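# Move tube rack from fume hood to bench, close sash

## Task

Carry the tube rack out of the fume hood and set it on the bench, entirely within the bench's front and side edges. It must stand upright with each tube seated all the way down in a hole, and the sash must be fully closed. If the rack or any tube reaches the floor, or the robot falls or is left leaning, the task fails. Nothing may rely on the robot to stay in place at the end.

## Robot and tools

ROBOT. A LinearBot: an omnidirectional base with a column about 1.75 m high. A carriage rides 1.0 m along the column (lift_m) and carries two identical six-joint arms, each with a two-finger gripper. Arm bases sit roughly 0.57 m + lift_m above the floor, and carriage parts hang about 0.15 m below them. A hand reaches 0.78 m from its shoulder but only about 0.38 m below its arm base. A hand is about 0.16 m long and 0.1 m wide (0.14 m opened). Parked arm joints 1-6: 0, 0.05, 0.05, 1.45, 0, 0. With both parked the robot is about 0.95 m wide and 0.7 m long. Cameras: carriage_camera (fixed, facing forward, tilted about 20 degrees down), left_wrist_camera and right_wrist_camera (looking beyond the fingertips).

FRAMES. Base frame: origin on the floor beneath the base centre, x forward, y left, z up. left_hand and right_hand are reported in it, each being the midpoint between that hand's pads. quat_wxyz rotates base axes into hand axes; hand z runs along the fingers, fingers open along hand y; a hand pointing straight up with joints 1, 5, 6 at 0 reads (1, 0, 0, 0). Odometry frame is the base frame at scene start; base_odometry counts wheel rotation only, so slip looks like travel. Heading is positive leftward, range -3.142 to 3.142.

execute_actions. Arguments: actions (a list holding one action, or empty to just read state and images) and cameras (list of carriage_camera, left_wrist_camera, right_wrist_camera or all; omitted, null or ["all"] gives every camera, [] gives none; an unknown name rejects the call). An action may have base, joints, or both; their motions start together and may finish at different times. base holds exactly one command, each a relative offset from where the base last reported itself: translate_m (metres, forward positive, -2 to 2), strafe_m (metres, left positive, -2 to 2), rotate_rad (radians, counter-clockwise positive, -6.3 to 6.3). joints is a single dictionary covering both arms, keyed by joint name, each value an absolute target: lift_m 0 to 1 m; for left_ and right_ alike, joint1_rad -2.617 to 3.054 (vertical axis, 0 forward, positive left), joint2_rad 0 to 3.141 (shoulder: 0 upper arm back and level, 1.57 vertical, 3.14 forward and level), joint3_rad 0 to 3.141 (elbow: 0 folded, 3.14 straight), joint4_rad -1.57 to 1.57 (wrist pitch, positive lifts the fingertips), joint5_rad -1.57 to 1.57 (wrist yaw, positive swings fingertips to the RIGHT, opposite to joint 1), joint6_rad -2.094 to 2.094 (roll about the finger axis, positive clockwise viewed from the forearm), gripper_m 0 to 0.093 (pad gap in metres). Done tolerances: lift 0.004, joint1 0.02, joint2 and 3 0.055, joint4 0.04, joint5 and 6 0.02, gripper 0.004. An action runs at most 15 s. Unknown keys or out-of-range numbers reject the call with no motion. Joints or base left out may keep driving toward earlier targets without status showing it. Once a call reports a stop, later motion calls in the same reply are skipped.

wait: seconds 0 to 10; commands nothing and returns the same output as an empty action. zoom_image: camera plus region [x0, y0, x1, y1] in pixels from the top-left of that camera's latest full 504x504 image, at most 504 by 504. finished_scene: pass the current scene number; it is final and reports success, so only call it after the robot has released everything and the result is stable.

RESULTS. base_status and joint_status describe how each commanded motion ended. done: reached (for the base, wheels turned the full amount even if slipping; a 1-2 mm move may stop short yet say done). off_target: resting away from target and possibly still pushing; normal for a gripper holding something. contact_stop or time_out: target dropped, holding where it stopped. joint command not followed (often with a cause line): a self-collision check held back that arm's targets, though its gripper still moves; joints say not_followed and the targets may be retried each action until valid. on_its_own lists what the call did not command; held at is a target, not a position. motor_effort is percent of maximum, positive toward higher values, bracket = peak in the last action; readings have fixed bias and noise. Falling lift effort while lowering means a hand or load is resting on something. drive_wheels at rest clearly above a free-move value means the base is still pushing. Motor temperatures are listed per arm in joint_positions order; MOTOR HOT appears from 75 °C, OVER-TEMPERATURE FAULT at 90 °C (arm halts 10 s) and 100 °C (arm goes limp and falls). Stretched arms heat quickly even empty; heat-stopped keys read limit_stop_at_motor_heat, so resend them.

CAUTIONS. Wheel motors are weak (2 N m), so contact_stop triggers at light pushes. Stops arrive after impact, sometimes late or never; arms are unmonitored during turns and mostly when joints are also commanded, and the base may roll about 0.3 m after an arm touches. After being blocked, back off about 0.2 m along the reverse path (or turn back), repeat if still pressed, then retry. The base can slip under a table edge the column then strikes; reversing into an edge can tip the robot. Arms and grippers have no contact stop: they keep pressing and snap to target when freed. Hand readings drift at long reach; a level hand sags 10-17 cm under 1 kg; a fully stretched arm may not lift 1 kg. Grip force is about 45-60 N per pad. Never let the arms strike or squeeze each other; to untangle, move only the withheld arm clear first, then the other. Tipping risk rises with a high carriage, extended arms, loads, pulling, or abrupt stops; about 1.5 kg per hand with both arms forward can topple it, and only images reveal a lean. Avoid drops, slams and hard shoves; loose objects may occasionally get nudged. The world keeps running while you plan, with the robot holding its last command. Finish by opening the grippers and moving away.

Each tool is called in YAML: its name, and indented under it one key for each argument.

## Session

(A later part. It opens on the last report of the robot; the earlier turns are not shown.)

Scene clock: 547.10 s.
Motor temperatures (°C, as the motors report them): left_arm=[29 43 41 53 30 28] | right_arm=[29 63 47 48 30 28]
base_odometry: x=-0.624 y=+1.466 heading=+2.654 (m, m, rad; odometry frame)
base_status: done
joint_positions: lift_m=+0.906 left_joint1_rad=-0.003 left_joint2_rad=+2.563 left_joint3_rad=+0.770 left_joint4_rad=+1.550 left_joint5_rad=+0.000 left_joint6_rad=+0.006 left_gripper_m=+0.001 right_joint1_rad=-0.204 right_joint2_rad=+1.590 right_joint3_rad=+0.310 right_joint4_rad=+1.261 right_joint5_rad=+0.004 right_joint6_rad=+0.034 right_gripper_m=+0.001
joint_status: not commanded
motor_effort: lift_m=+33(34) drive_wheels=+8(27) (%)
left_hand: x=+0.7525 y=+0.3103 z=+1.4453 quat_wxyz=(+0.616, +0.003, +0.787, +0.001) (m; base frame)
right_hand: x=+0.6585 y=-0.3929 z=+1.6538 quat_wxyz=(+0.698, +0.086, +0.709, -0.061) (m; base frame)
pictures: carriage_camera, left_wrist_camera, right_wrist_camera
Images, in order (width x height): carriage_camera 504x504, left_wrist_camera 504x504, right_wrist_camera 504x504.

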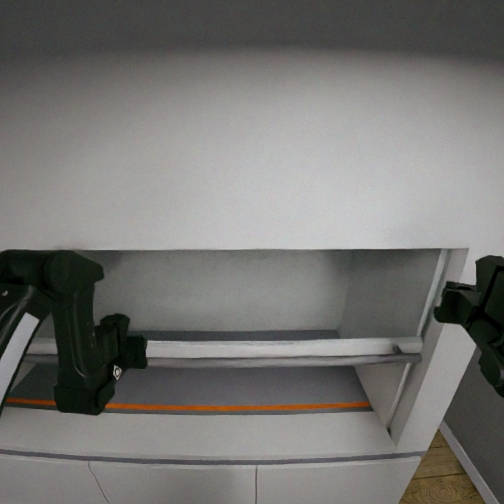

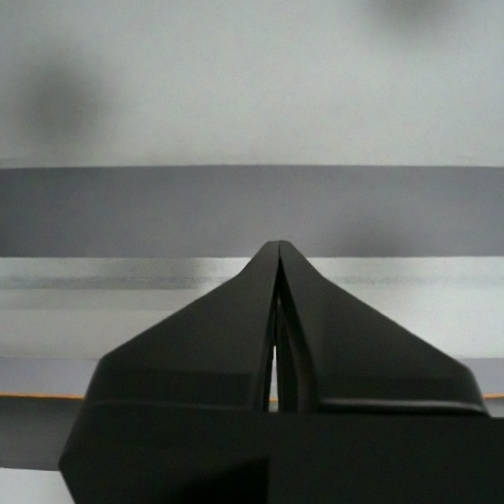

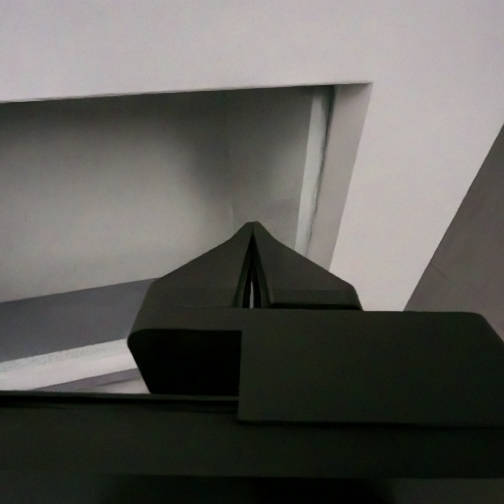

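execute_actions:
  actions:
    - {"joints": {"lift_m": 0.86}}

Scene clock: 549.97 s.
Motor temperatures (°C, as the motors report them): left_arm=[29 44 41 53 30 28] | right_arm=[29 62 47 48 30 28]
base_odometry: x=-0.624 y=+1.466 heading=+2.654 (m, m, rad; odometry frame)
base_status: not commanded
joint_positions: lift_m=+0.860 left_joint1_rad=-0.003 left_joint2_rad=+2.567 left_joint3_rad=+0.770 left_joint4_rad=+1.570 left_joint5_rad=+0.000 left_joint6_rad=+0.006 left_gripper_m=+0.001 right_joint1_rad=-0.204 right_joint2_rad=+1.585 right_joint3_rad=+0.310 right_joint4_rad=+1.265 right_joint5_rad=+0.003 right_joint6_rad=+0.034 right_gripper_m=+0.001
joint_status: all done
motor_effort: lift_m=+33(33) drive_wheels=+9(10) (%)
left_hand: x=+0.7530 y=+0.3103 z=+1.4024 quat_wxyz=(+0.623, +0.003, +0.782, +0.001) (m; base frame)
right_hand: x=+0.6583 y=-0.3928 z=+1.6110 quat_wxyz=(+0.701, +0.085, +0.705, -0.061) (m; base frame)
pictures: carriage_camera, left_wrist_camera, right_wrist_camera
Images, in order (width x height): carriage_camera 504x504, left_wrist_camera 504x504, right_wrist_camera 504x504.

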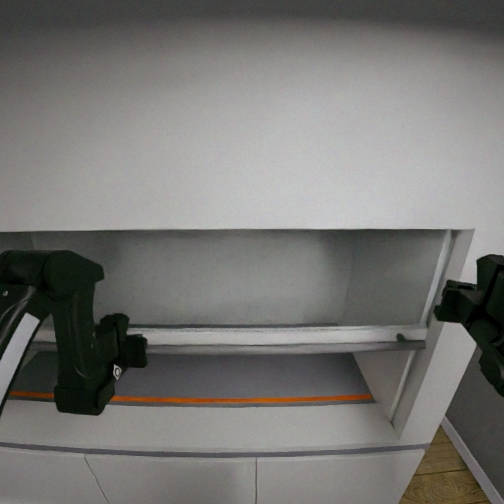

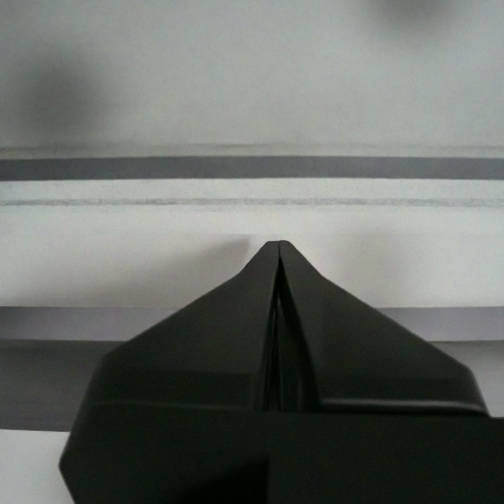

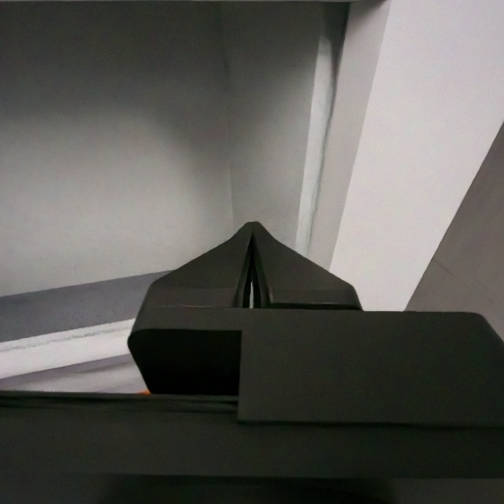

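execute_actions:
  actions:
    - {"joints": {"lift_m": 0.80}}

Scene clock: 551.57 s.
Motor temperatures (°C, as the motors report them): left_arm=[29 44 41 53 30 28] | right_arm=[29 62 46 49 30 28]
base_odometry: x=-0.624 y=+1.466 heading=+2.654 (m, m, rad; odometry frame)
base_status: not commanded
joint_positions: lift_m=+0.801 left_joint1_rad=-0.003 left_joint2_rad=+2.440 left_joint3_rad=+0.787 left_joint4_rad=+1.571 left_joint5_rad=+0.000 left_joint6_rad=+0.012 left_gripper_m=+0.001 right_joint1_rad=-0.204 right_joint2_rad=+1.585 right_joint3_rad=+0.310 right_joint4_rad=+1.267 right_joint5_rad=+0.003 right_joint6_rad=+0.034 right_gripper_m=+0.001
joint_status: all done
motor_effort: lift_m=+24(28) drive_wheels=+10(8) (%)
left_hand: x=+0.7745 y=+0.3102 z=+1.4077 quat_wxyz=(+0.677, +0.006, +0.735, +0.003) (m; base frame)
right_hand: x=+0.6583 y=-0.3928 z=+1.5518 quat_wxyz=(+0.702, +0.085, +0.705, -0.061) (m; base frame)
pictures: carriage_camera, left_wrist_camera, right_wrist_camera
Images, in order (width x height): carriage_camera 504x504, left_wrist_camera 504x504, right_wrist_camera 504x504.

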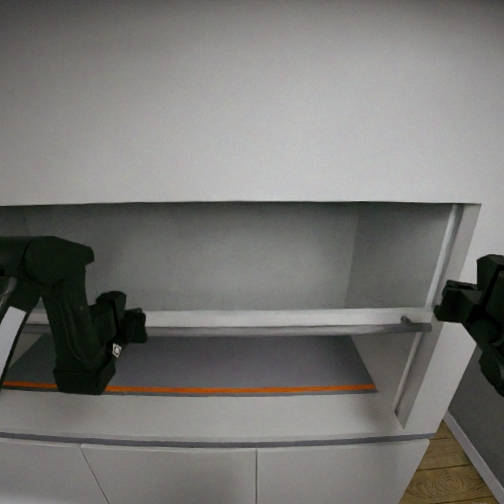

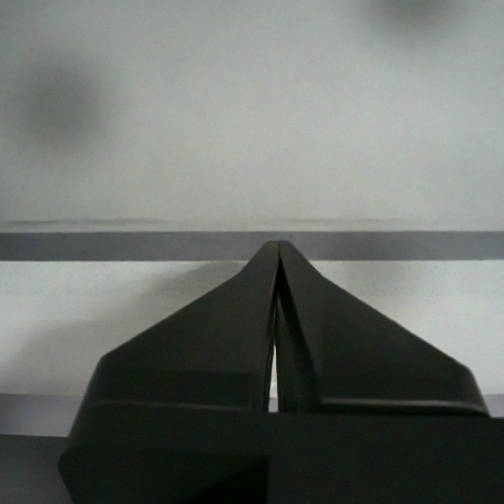

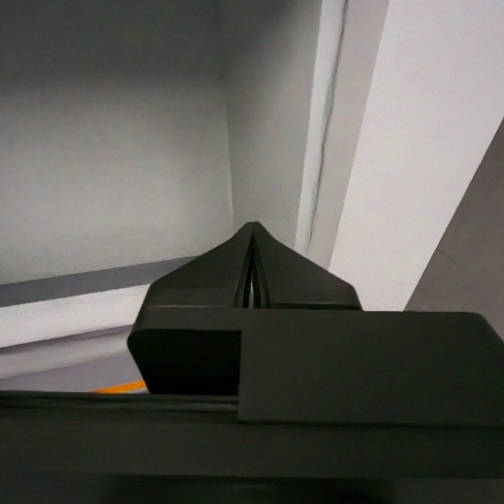

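execute_actions:
  actions:
    - {"joints": {"lift_m": 0.74}}

Scene clock: 558.77 s.
Motor temperatures (°C, as the motors report them): left_arm=[29 42 41 53 30 28] | right_arm=[29 59 46 49 30 28]
base_odometry: x=-0.624 y=+1.466 heading=+2.653 (m, m, rad; odometry frame)
base_status: not commanded
joint_positions: lift_m=+0.740 left_joint1_rad=-0.003 left_joint2_rad=+2.472 left_joint3_rad=+0.795 left_joint4_rad=+1.571 left_joint5_rad=+0.000 left_joint6_rad=+0.014 left_gripper_m=+0.001 right_joint1_rad=-0.204 right_joint2_rad=+1.585 right_joint3_rad=+0.310 right_joint4_rad=+1.268 right_joint5_rad=+0.003 right_joint6_rad=+0.034 right_gripper_m=+0.001
joint_status: all done
motor_effort: lift_m=+27(26) drive_wheels=+11(15) (%)
left_hand: x=+0.7735 y=+0.3102 z=+1.3347 quat_wxyz=(+0.669, +0.006, +0.743, +0.004) (m; base frame)
right_hand: x=+0.6583 y=-0.3928 z=+1.4919 quat_wxyz=(+0.702, +0.085, +0.705, -0.061) (m; base frame)
pictures: carriage_camera, left_wrist_camera, right_wrist_camera
Images, in order (width x height): carriage_camera 504x504, left_wrist_camera 504x504, right_wrist_camera 504x504.

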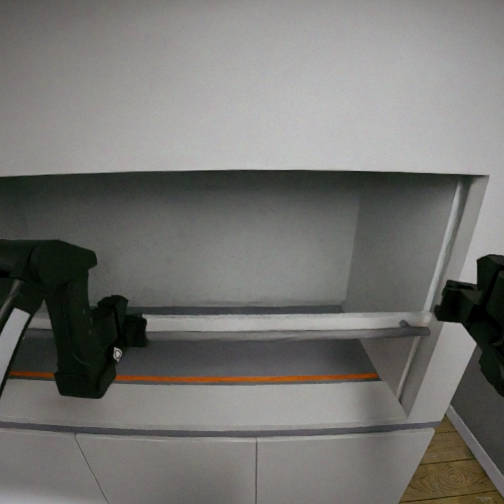

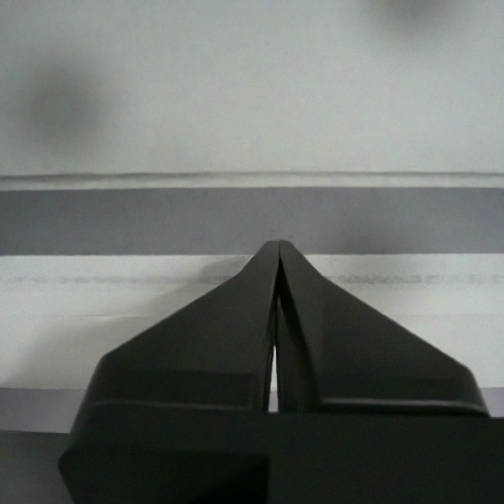

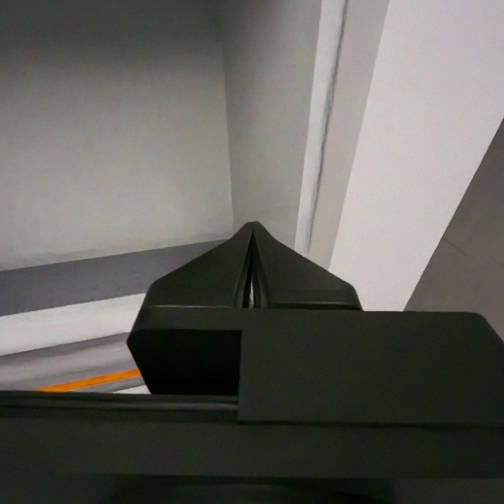

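execute_actions:
  actions:
    - {"joints": {"lift_m": 0.60}}

Scene clock: 561.73 s.
Motor temperatures (°C, as the motors report them): left_arm=[29 42 41 53 30 28] | right_arm=[29 59 46 50 30 28]
base_odometry: x=-0.624 y=+1.466 heading=+2.653 (m, m, rad; odometry frame)
base_status: not commanded
joint_positions: lift_m=+0.600 left_joint1_rad=-0.003 left_joint2_rad=+2.548 left_joint3_rad=+0.793 left_joint4_rad=+1.571 left_joint5_rad=+0.003 left_joint6_rad=+0.016 left_gripper_m=+0.001 right_joint1_rad=-0.204 right_joint2_rad=+1.585 right_joint3_rad=+0.310 right_joint4_rad=+1.268 right_joint5_rad=+0.003 right_joint6_rad=+0.034 right_gripper_m=+0.001
joint_status: all done
motor_effort: lift_m=+30(32) drive_wheels=+7(17) (%)
left_hand: x=+0.7628 y=+0.3099 z=+1.1573 quat_wxyz=(+0.639, +0.008, +0.769, +0.003) (m; base frame)
right_hand: x=+0.6583 y=-0.3928 z=+1.3517 quat_wxyz=(+0.702, +0.085, +0.705, -0.061) (m; base frame)
pictures: carriage_camera, left_wrist_camera, right_wrist_camera
Images, in order (width x height): carriage_camera 504x504, left_wrist_camera 504x504, right_wrist_camera 504x504.

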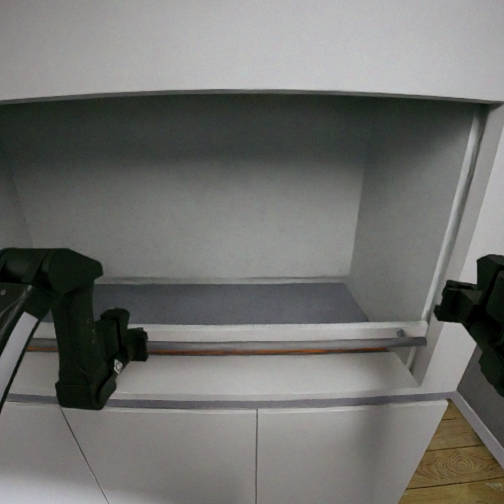

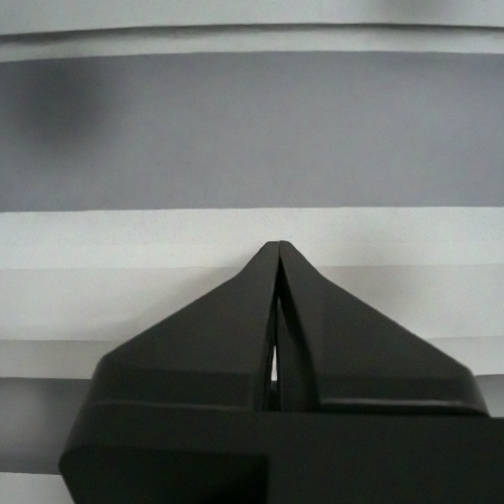

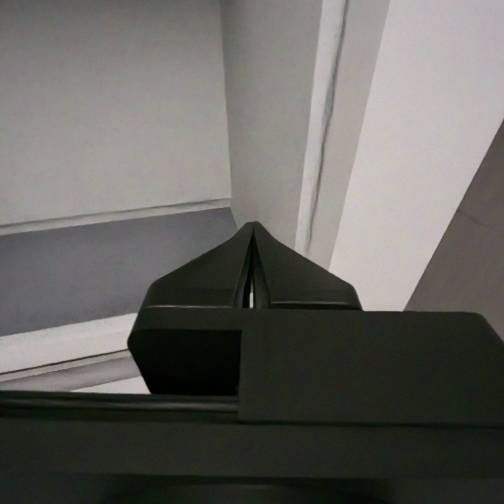

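execute_actions:
  actions:
    - {"joints": {"lift_m": 0.50}}

Scene clock: 563.77 s.
Motor temperatures (°C, as the motors report them): left_arm=[29 42 40 53 30 28] | right_arm=[29 58 45 50 30 28]
base_odometry: x=-0.624 y=+1.466 heading=+2.653 (m, m, rad; odometry frame)
base_status: not commanded
joint_positions: lift_m=+0.500 left_joint1_rad=-0.003 left_joint2_rad=+2.460 left_joint3_rad=+0.793 left_joint4_rad=+1.571 left_joint5_rad=+0.003 left_joint6_rad=+0.016 left_gripper_m=+0.001 right_joint1_rad=-0.204 right_joint2_rad=+1.585 right_joint3_rad=+0.310 right_joint4_rad=+1.268 right_joint5_rad=+0.003 right_joint6_rad=+0.034 right_gripper_m=+0.001
joint_status: all done
motor_effort: lift_m=+25(26) drive_wheels=+11(15) (%)
left_hand: x=+0.7742 y=+0.3098 z=+1.0998 quat_wxyz=(+0.672, +0.008, +0.740, +0.003) (m; base frame)
right_hand: x=+0.6583 y=-0.3928 z=+1.2520 quat_wxyz=(+0.702, +0.085, +0.704, -0.061) (m; base frame)
pictures: carriage_camera, left_wrist_camera, right_wrist_camera
Images, in order (width x height): carriage_camera 504x504, left_wrist_camera 504x504, right_wrist_camera 504x504.

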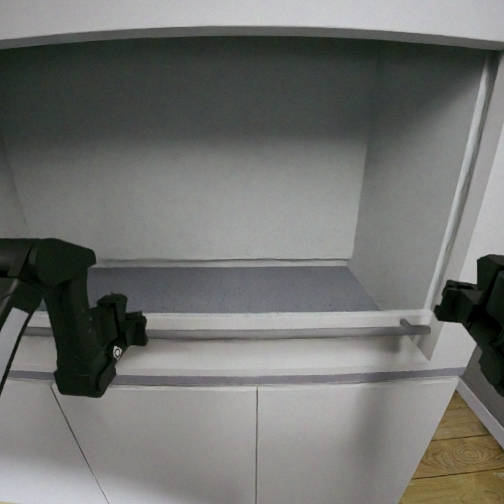

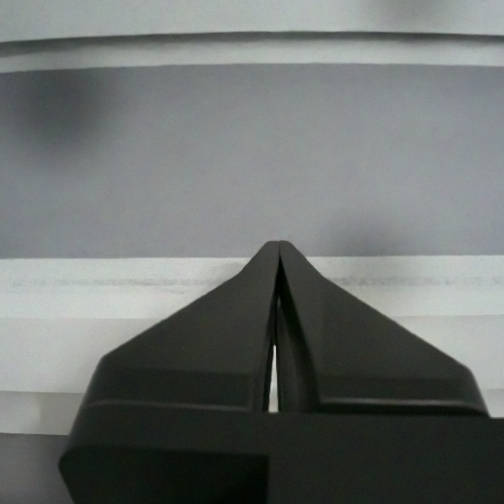

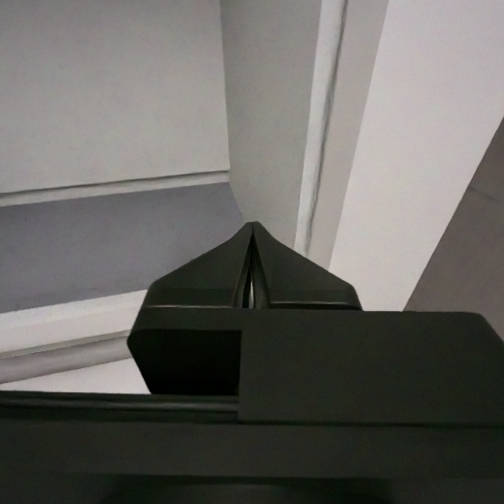

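execute_actions:
  actions:
    - {"joints": {"lift_m": 0.42}}

Scene clock: 565.67 s.
Motor temperatures (°C, as the motors report them): left_arm=[29 42 40 53 30 28] | right_arm=[29 58 45 50 30 28]
base_odometry: x=-0.624 y=+1.466 heading=+2.653 (m, m, rad; odometry frame)
base_status: not commanded
joint_positions: lift_m=+0.420 left_joint1_rad=-0.003 left_joint2_rad=+2.480 left_joint3_rad=+0.796 left_joint4_rad=+1.572 left_joint5_rad=+0.005 left_joint6_rad=+0.016 left_gripper_m=+0.001 right_joint1_rad=-0.204 right_joint2_rad=+1.585 right_joint3_rad=+0.310 right_joint4_rad=+1.269 right_joint5_rad=+0.003 right_joint6_rad=+0.034 right_gripper_m=+0.001
joint_status: all done
motor_effort: lift_m=+29(28) drive_wheels=+10(15) (%)
left_hand: x=+0.7729 y=+0.3094 z=+1.0111 quat_wxyz=(+0.666, +0.009, +0.745, +0.003) (m; base frame)
right_hand: x=+0.6583 y=-0.3928 z=+1.1721 quat_wxyz=(+0.702, +0.085, +0.704, -0.061) (m; base frame)
pictures: carriage_camera, left_wrist_camera, right_wrist_camera
Images, in order (width x height): carriage_camera 504x504, left_wrist_camera 504x504, right_wrist_camera 504x504.

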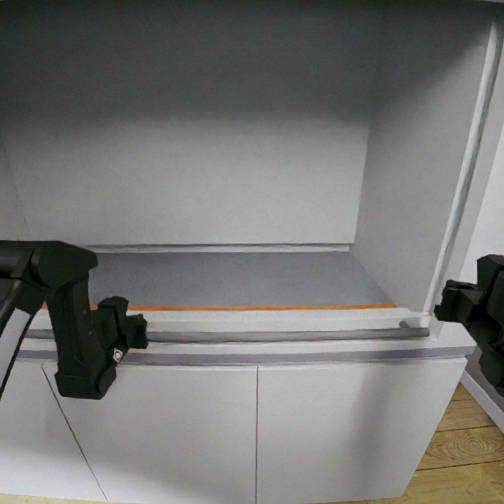

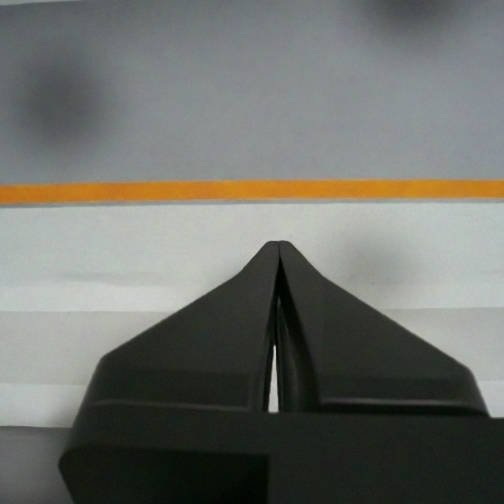

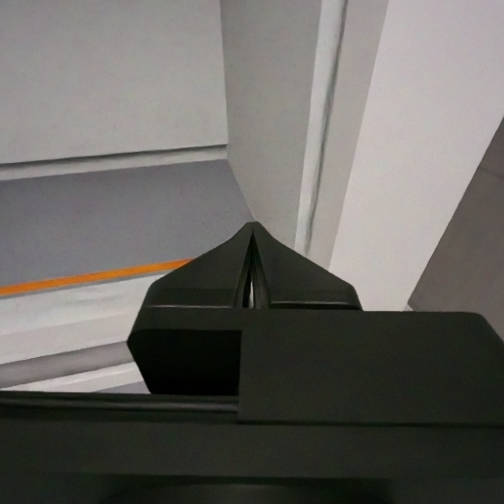

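execute_actions:
  actions:
    - {"joints": {"lift_m": 0.36}}

Scene clock: 567.23 s.
Motor temperatures (°C, as the motors report them): left_arm=[29 42 40 53 30 28] | right_arm=[29 58 45 50 30 28]
base_odometry: x=-0.624 y=+1.466 heading=+2.654 (m, m, rad; odometry frame)
base_status: not commanded
joint_positions: lift_m=+0.361 left_joint1_rad=-0.003 left_joint2_rad=+2.338 left_joint3_rad=+0.767 left_joint4_rad=+1.572 left_joint5_rad=+0.006 left_joint6_rad=+0.017 left_gripper_m=+0.001 right_joint1_rad=-0.204 right_joint2_rad=+1.585 right_joint3_rad=+0.310 right_joint4_rad=+1.268 right_joint5_rad=+0.003 right_joint6_rad=+0.034 right_gripper_m=+0.001
joint_status: all done
motor_effort: lift_m=+25(27) drive_wheels=+13(14) (%)
left_hand: x=+0.7773 y=+0.3092 z=+1.0120 quat_wxyz=(+0.707, +0.009, +0.707, +0.003) (m; base frame)
right_hand: x=+0.6583 y=-0.3928 z=+1.1123 quat_wxyz=(+0.702, +0.085, +0.705, -0.061) (m; base frame)
pictures: carriage_camera, left_wrist_camera, right_wrist_camera
Images, in order (width x height): carriage_camera 504x504, left_wrist_camera 504x504, right_wrist_camera 504x504.

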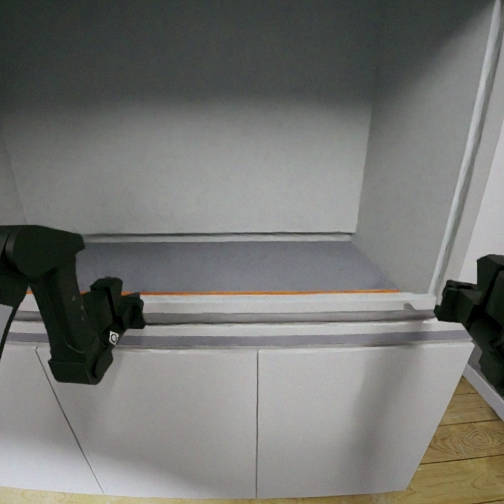

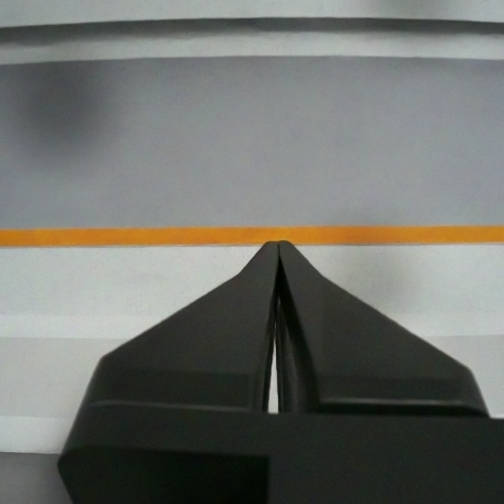

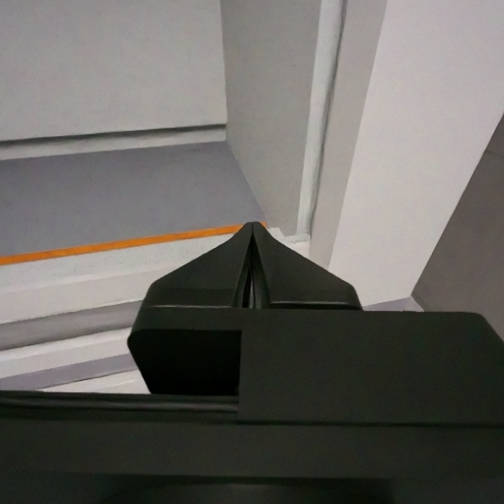

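execute_actions:
  actions:
    - {"joints": {"lift_m": 0.46}}

Scene clock: 569.43 s.
Motor temperatures (°C, as the motors report them): left_arm=[29 42 40 53 30 28] | right_arm=[29 57 45 50 30 28]
base_odometry: x=-0.624 y=+1.466 heading=+2.653 (m, m, rad; odometry frame)
base_status: not commanded
joint_positions: lift_m=+0.460 left_joint1_rad=-0.003 left_joint2_rad=+2.552 left_joint3_rad=+0.791 left_joint4_rad=+1.569 left_joint5_rad=+0.006 left_joint6_rad=+0.017 left_gripper_m=+0.001 right_joint1_rad=-0.204 right_joint2_rad=+1.585 right_joint3_rad=+0.310 right_joint4_rad=+1.273 right_joint5_rad=+0.003 right_joint6_rad=+0.034 right_gripper_m=+0.001
joint_status: all done
motor_effort: lift_m=+40(36) drive_wheels=+9(15) (%)
left_hand: x=+0.7617 y=+0.3094 z=+1.0140 quat_wxyz=(+0.636, +0.009, +0.772, +0.002) (m; base frame)
right_hand: x=+0.6583 y=-0.3928 z=+1.2128 quat_wxyz=(+0.704, +0.085, +0.703, -0.061) (m; base frame)
pictures: carriage_camera, left_wrist_camera, right_wrist_camera
Images, in order (width x height): carriage_camera 504x504, left_wrist_camera 504x504, right_wrist_camera 504x504.

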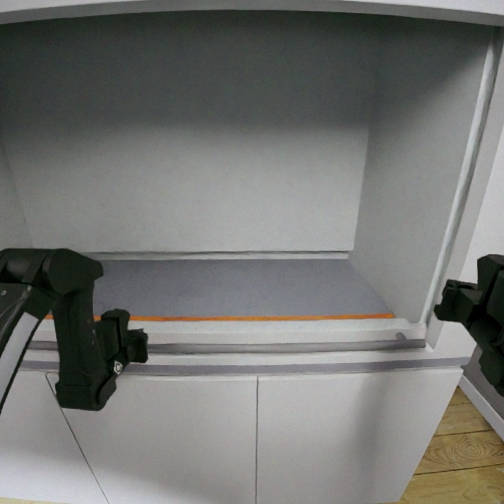

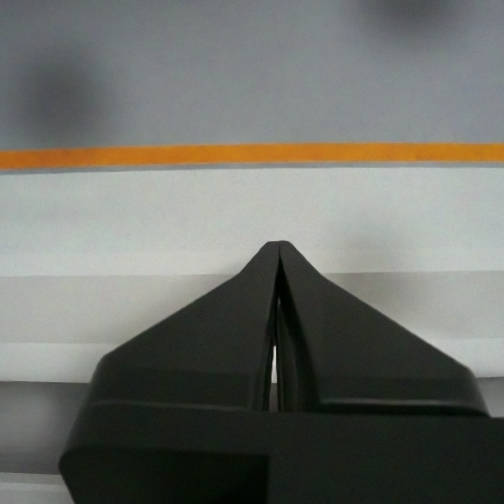

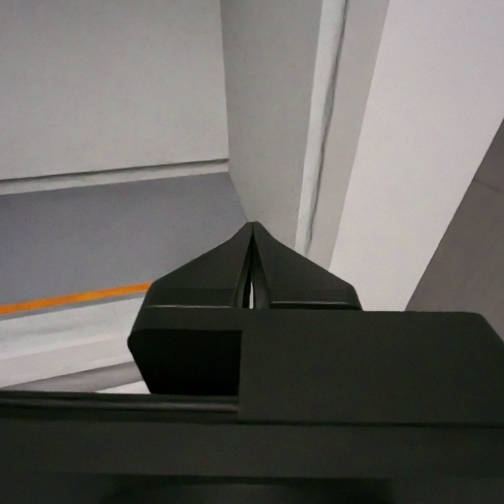

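execute_actions:
  actions:
    - {"base": {"translate_m": -0.45}, "joints": {"lift_m": 0.52}}

Scene clock: 573.73 s.
Motor temperatures (°C, as the motors report them): left_arm=[29 43 40 53 30 28] | right_arm=[29 56 45 50 30 28]
base_odometry: x=-0.227 y=+1.256 heading=+2.654 (m, m, rad; odometry frame)
base_status: done
joint_positions: lift_m=+0.520 left_joint1_rad=-0.002 left_joint2_rad=+2.564 left_joint3_rad=+0.791 left_joint4_rad=+1.564 left_joint5_rad=+0.005 left_joint6_rad=+0.017 left_gripper_m=+0.001 right_joint1_rad=-0.204 right_joint2_rad=+1.584 right_joint3_rad=+0.310 right_joint4_rad=+1.274 right_joint5_rad=+0.002 right_joint6_rad=+0.034 right_gripper_m=+0.001
joint_status: all done
motor_effort: lift_m=+38(39) drive_wheels=-5(29) (%)
left_hand: x=+0.7596 y=+0.3097 z=+1.0672 quat_wxyz=(+0.630, +0.009, +0.777, +0.003) (m; base frame)
right_hand: x=+0.6583 y=-0.3926 z=+1.2734 quat_wxyz=(+0.705, +0.085, +0.702, -0.061) (m; base frame)
pictures: carriage_camera, left_wrist_camera, right_wrist_camera
Images, in order (width x height): carriage_camera 504x504, left_wrist_camera 504x504, right_wrist_camera 504x504.

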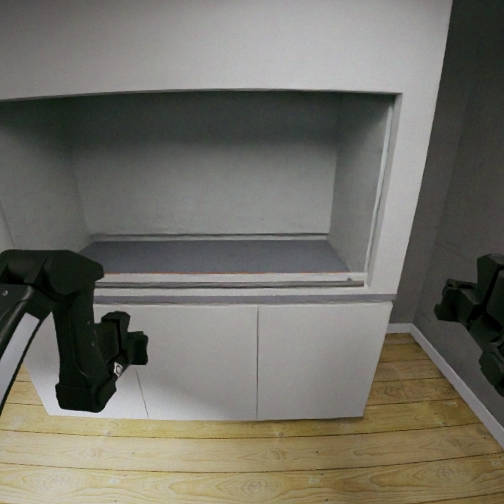

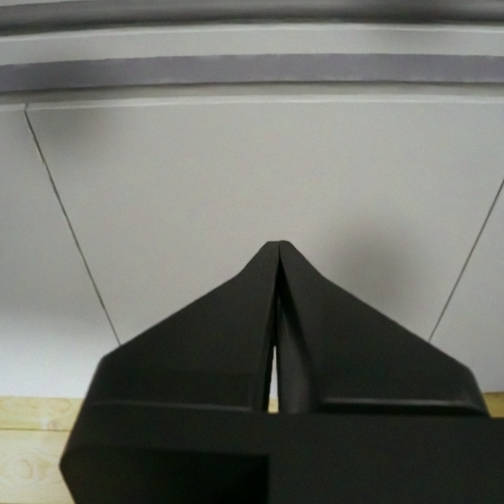

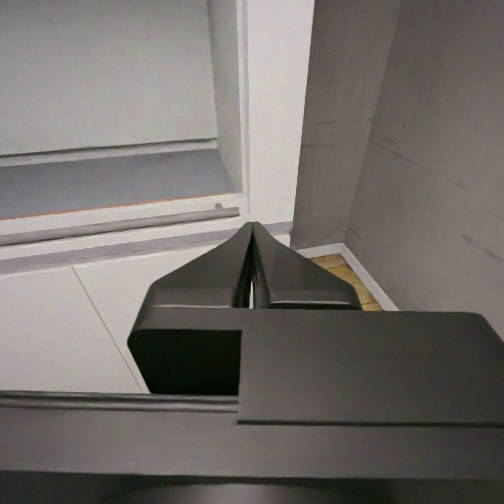

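execute_actions:
  actions:
    - {"base": {"rotate_rad": 1.3}, "joints": {"left_joint1_rad": 0.0, "left_joint2_rad": 0.05, "left_joint3_rad": 0.05, "left_joint4_rad": 1.45, "left_joint5_rad": 0.0, "left_joint6_rad": 0.0, "right_joint1_rad": 0.0, "right_joint2_rad": 0.05, "right_joint3_rad": 0.05, "right_joint4_rad": 1.45, "right_joint5_rad": 0.0, "right_joint6_rad": 0.0}}

Scene clock: 578.57 s.
Motor temperatures (°C, as the motors report them): left_arm=[29 43 40 52 30 28] | right_arm=[29 55 45 50 30 28]
base_odometry: x=-0.227 y=+1.256 heading=-2.330 (m, m, rad; odometry frame)
base_status: done
joint_positions: lift_m=+0.520 left_joint1_rad=-0.003 left_joint2_rad=+0.056 left_joint3_rad=+0.063 left_joint4_rad=+1.449 left_joint5_rad=+0.001 left_joint6_rad=+0.007 left_gripper_m=+0.001 right_joint1_rad=-0.005 right_joint2_rad=+0.069 right_joint3_rad=+0.059 right_joint4_rad=+1.446 right_joint5_rad=+0.001 right_joint6_rad=+0.005 right_gripper_m=+0.001
joint_status: all done
motor_effort: lift_m=+34(34) drive_wheels=+7(26) (%)
left_hand: x=+0.2976 y=+0.3113 z=+1.5467 quat_wxyz=(+0.998, +0.001, +0.058, +0.002) (m; base frame)
right_hand: x=+0.3037 y=-0.3121 z=+1.5454 quat_wxyz=(+0.998, +0.001, +0.068, +0.000) (m; base frame)
pictures: carriage_camera, left_wrist_camera, right_wrist_camera
Images, in order (width x height): carriage_camera 504x504, left_wrist_camera 504x504, right_wrist_camera 504x504.

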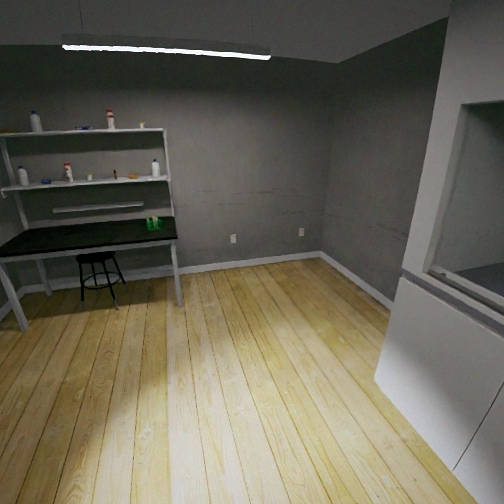

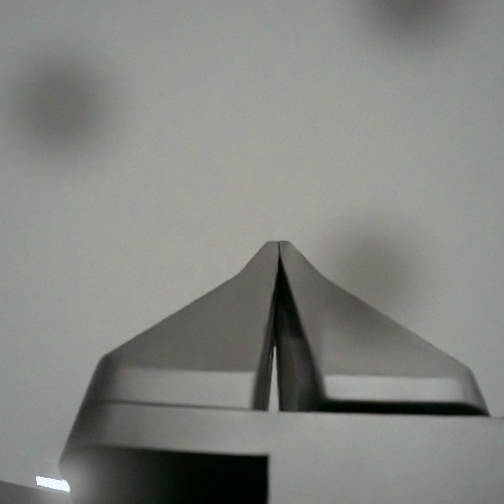

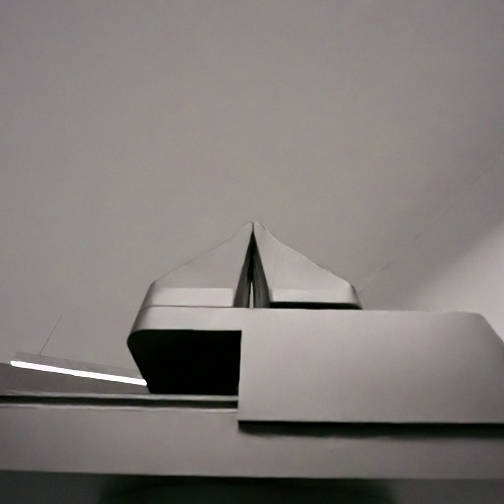

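The bench is in view with the rack on it. Let me zoom in to verify.

zoom_image:
  camera: "carriage_camera"
  region: [100, 195, 200, 255]

Region (100, 195, 200, 255) of carriage_camera's 504x504 image, scaled by 5.040, with more detail than that image has; it fills the top 302 rows of this view, and the rest is white.

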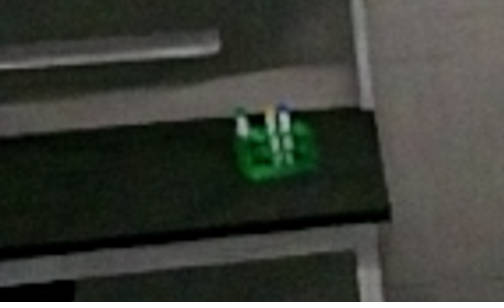

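finished_scene:
  scene: 1

The scene is finished: the task was done.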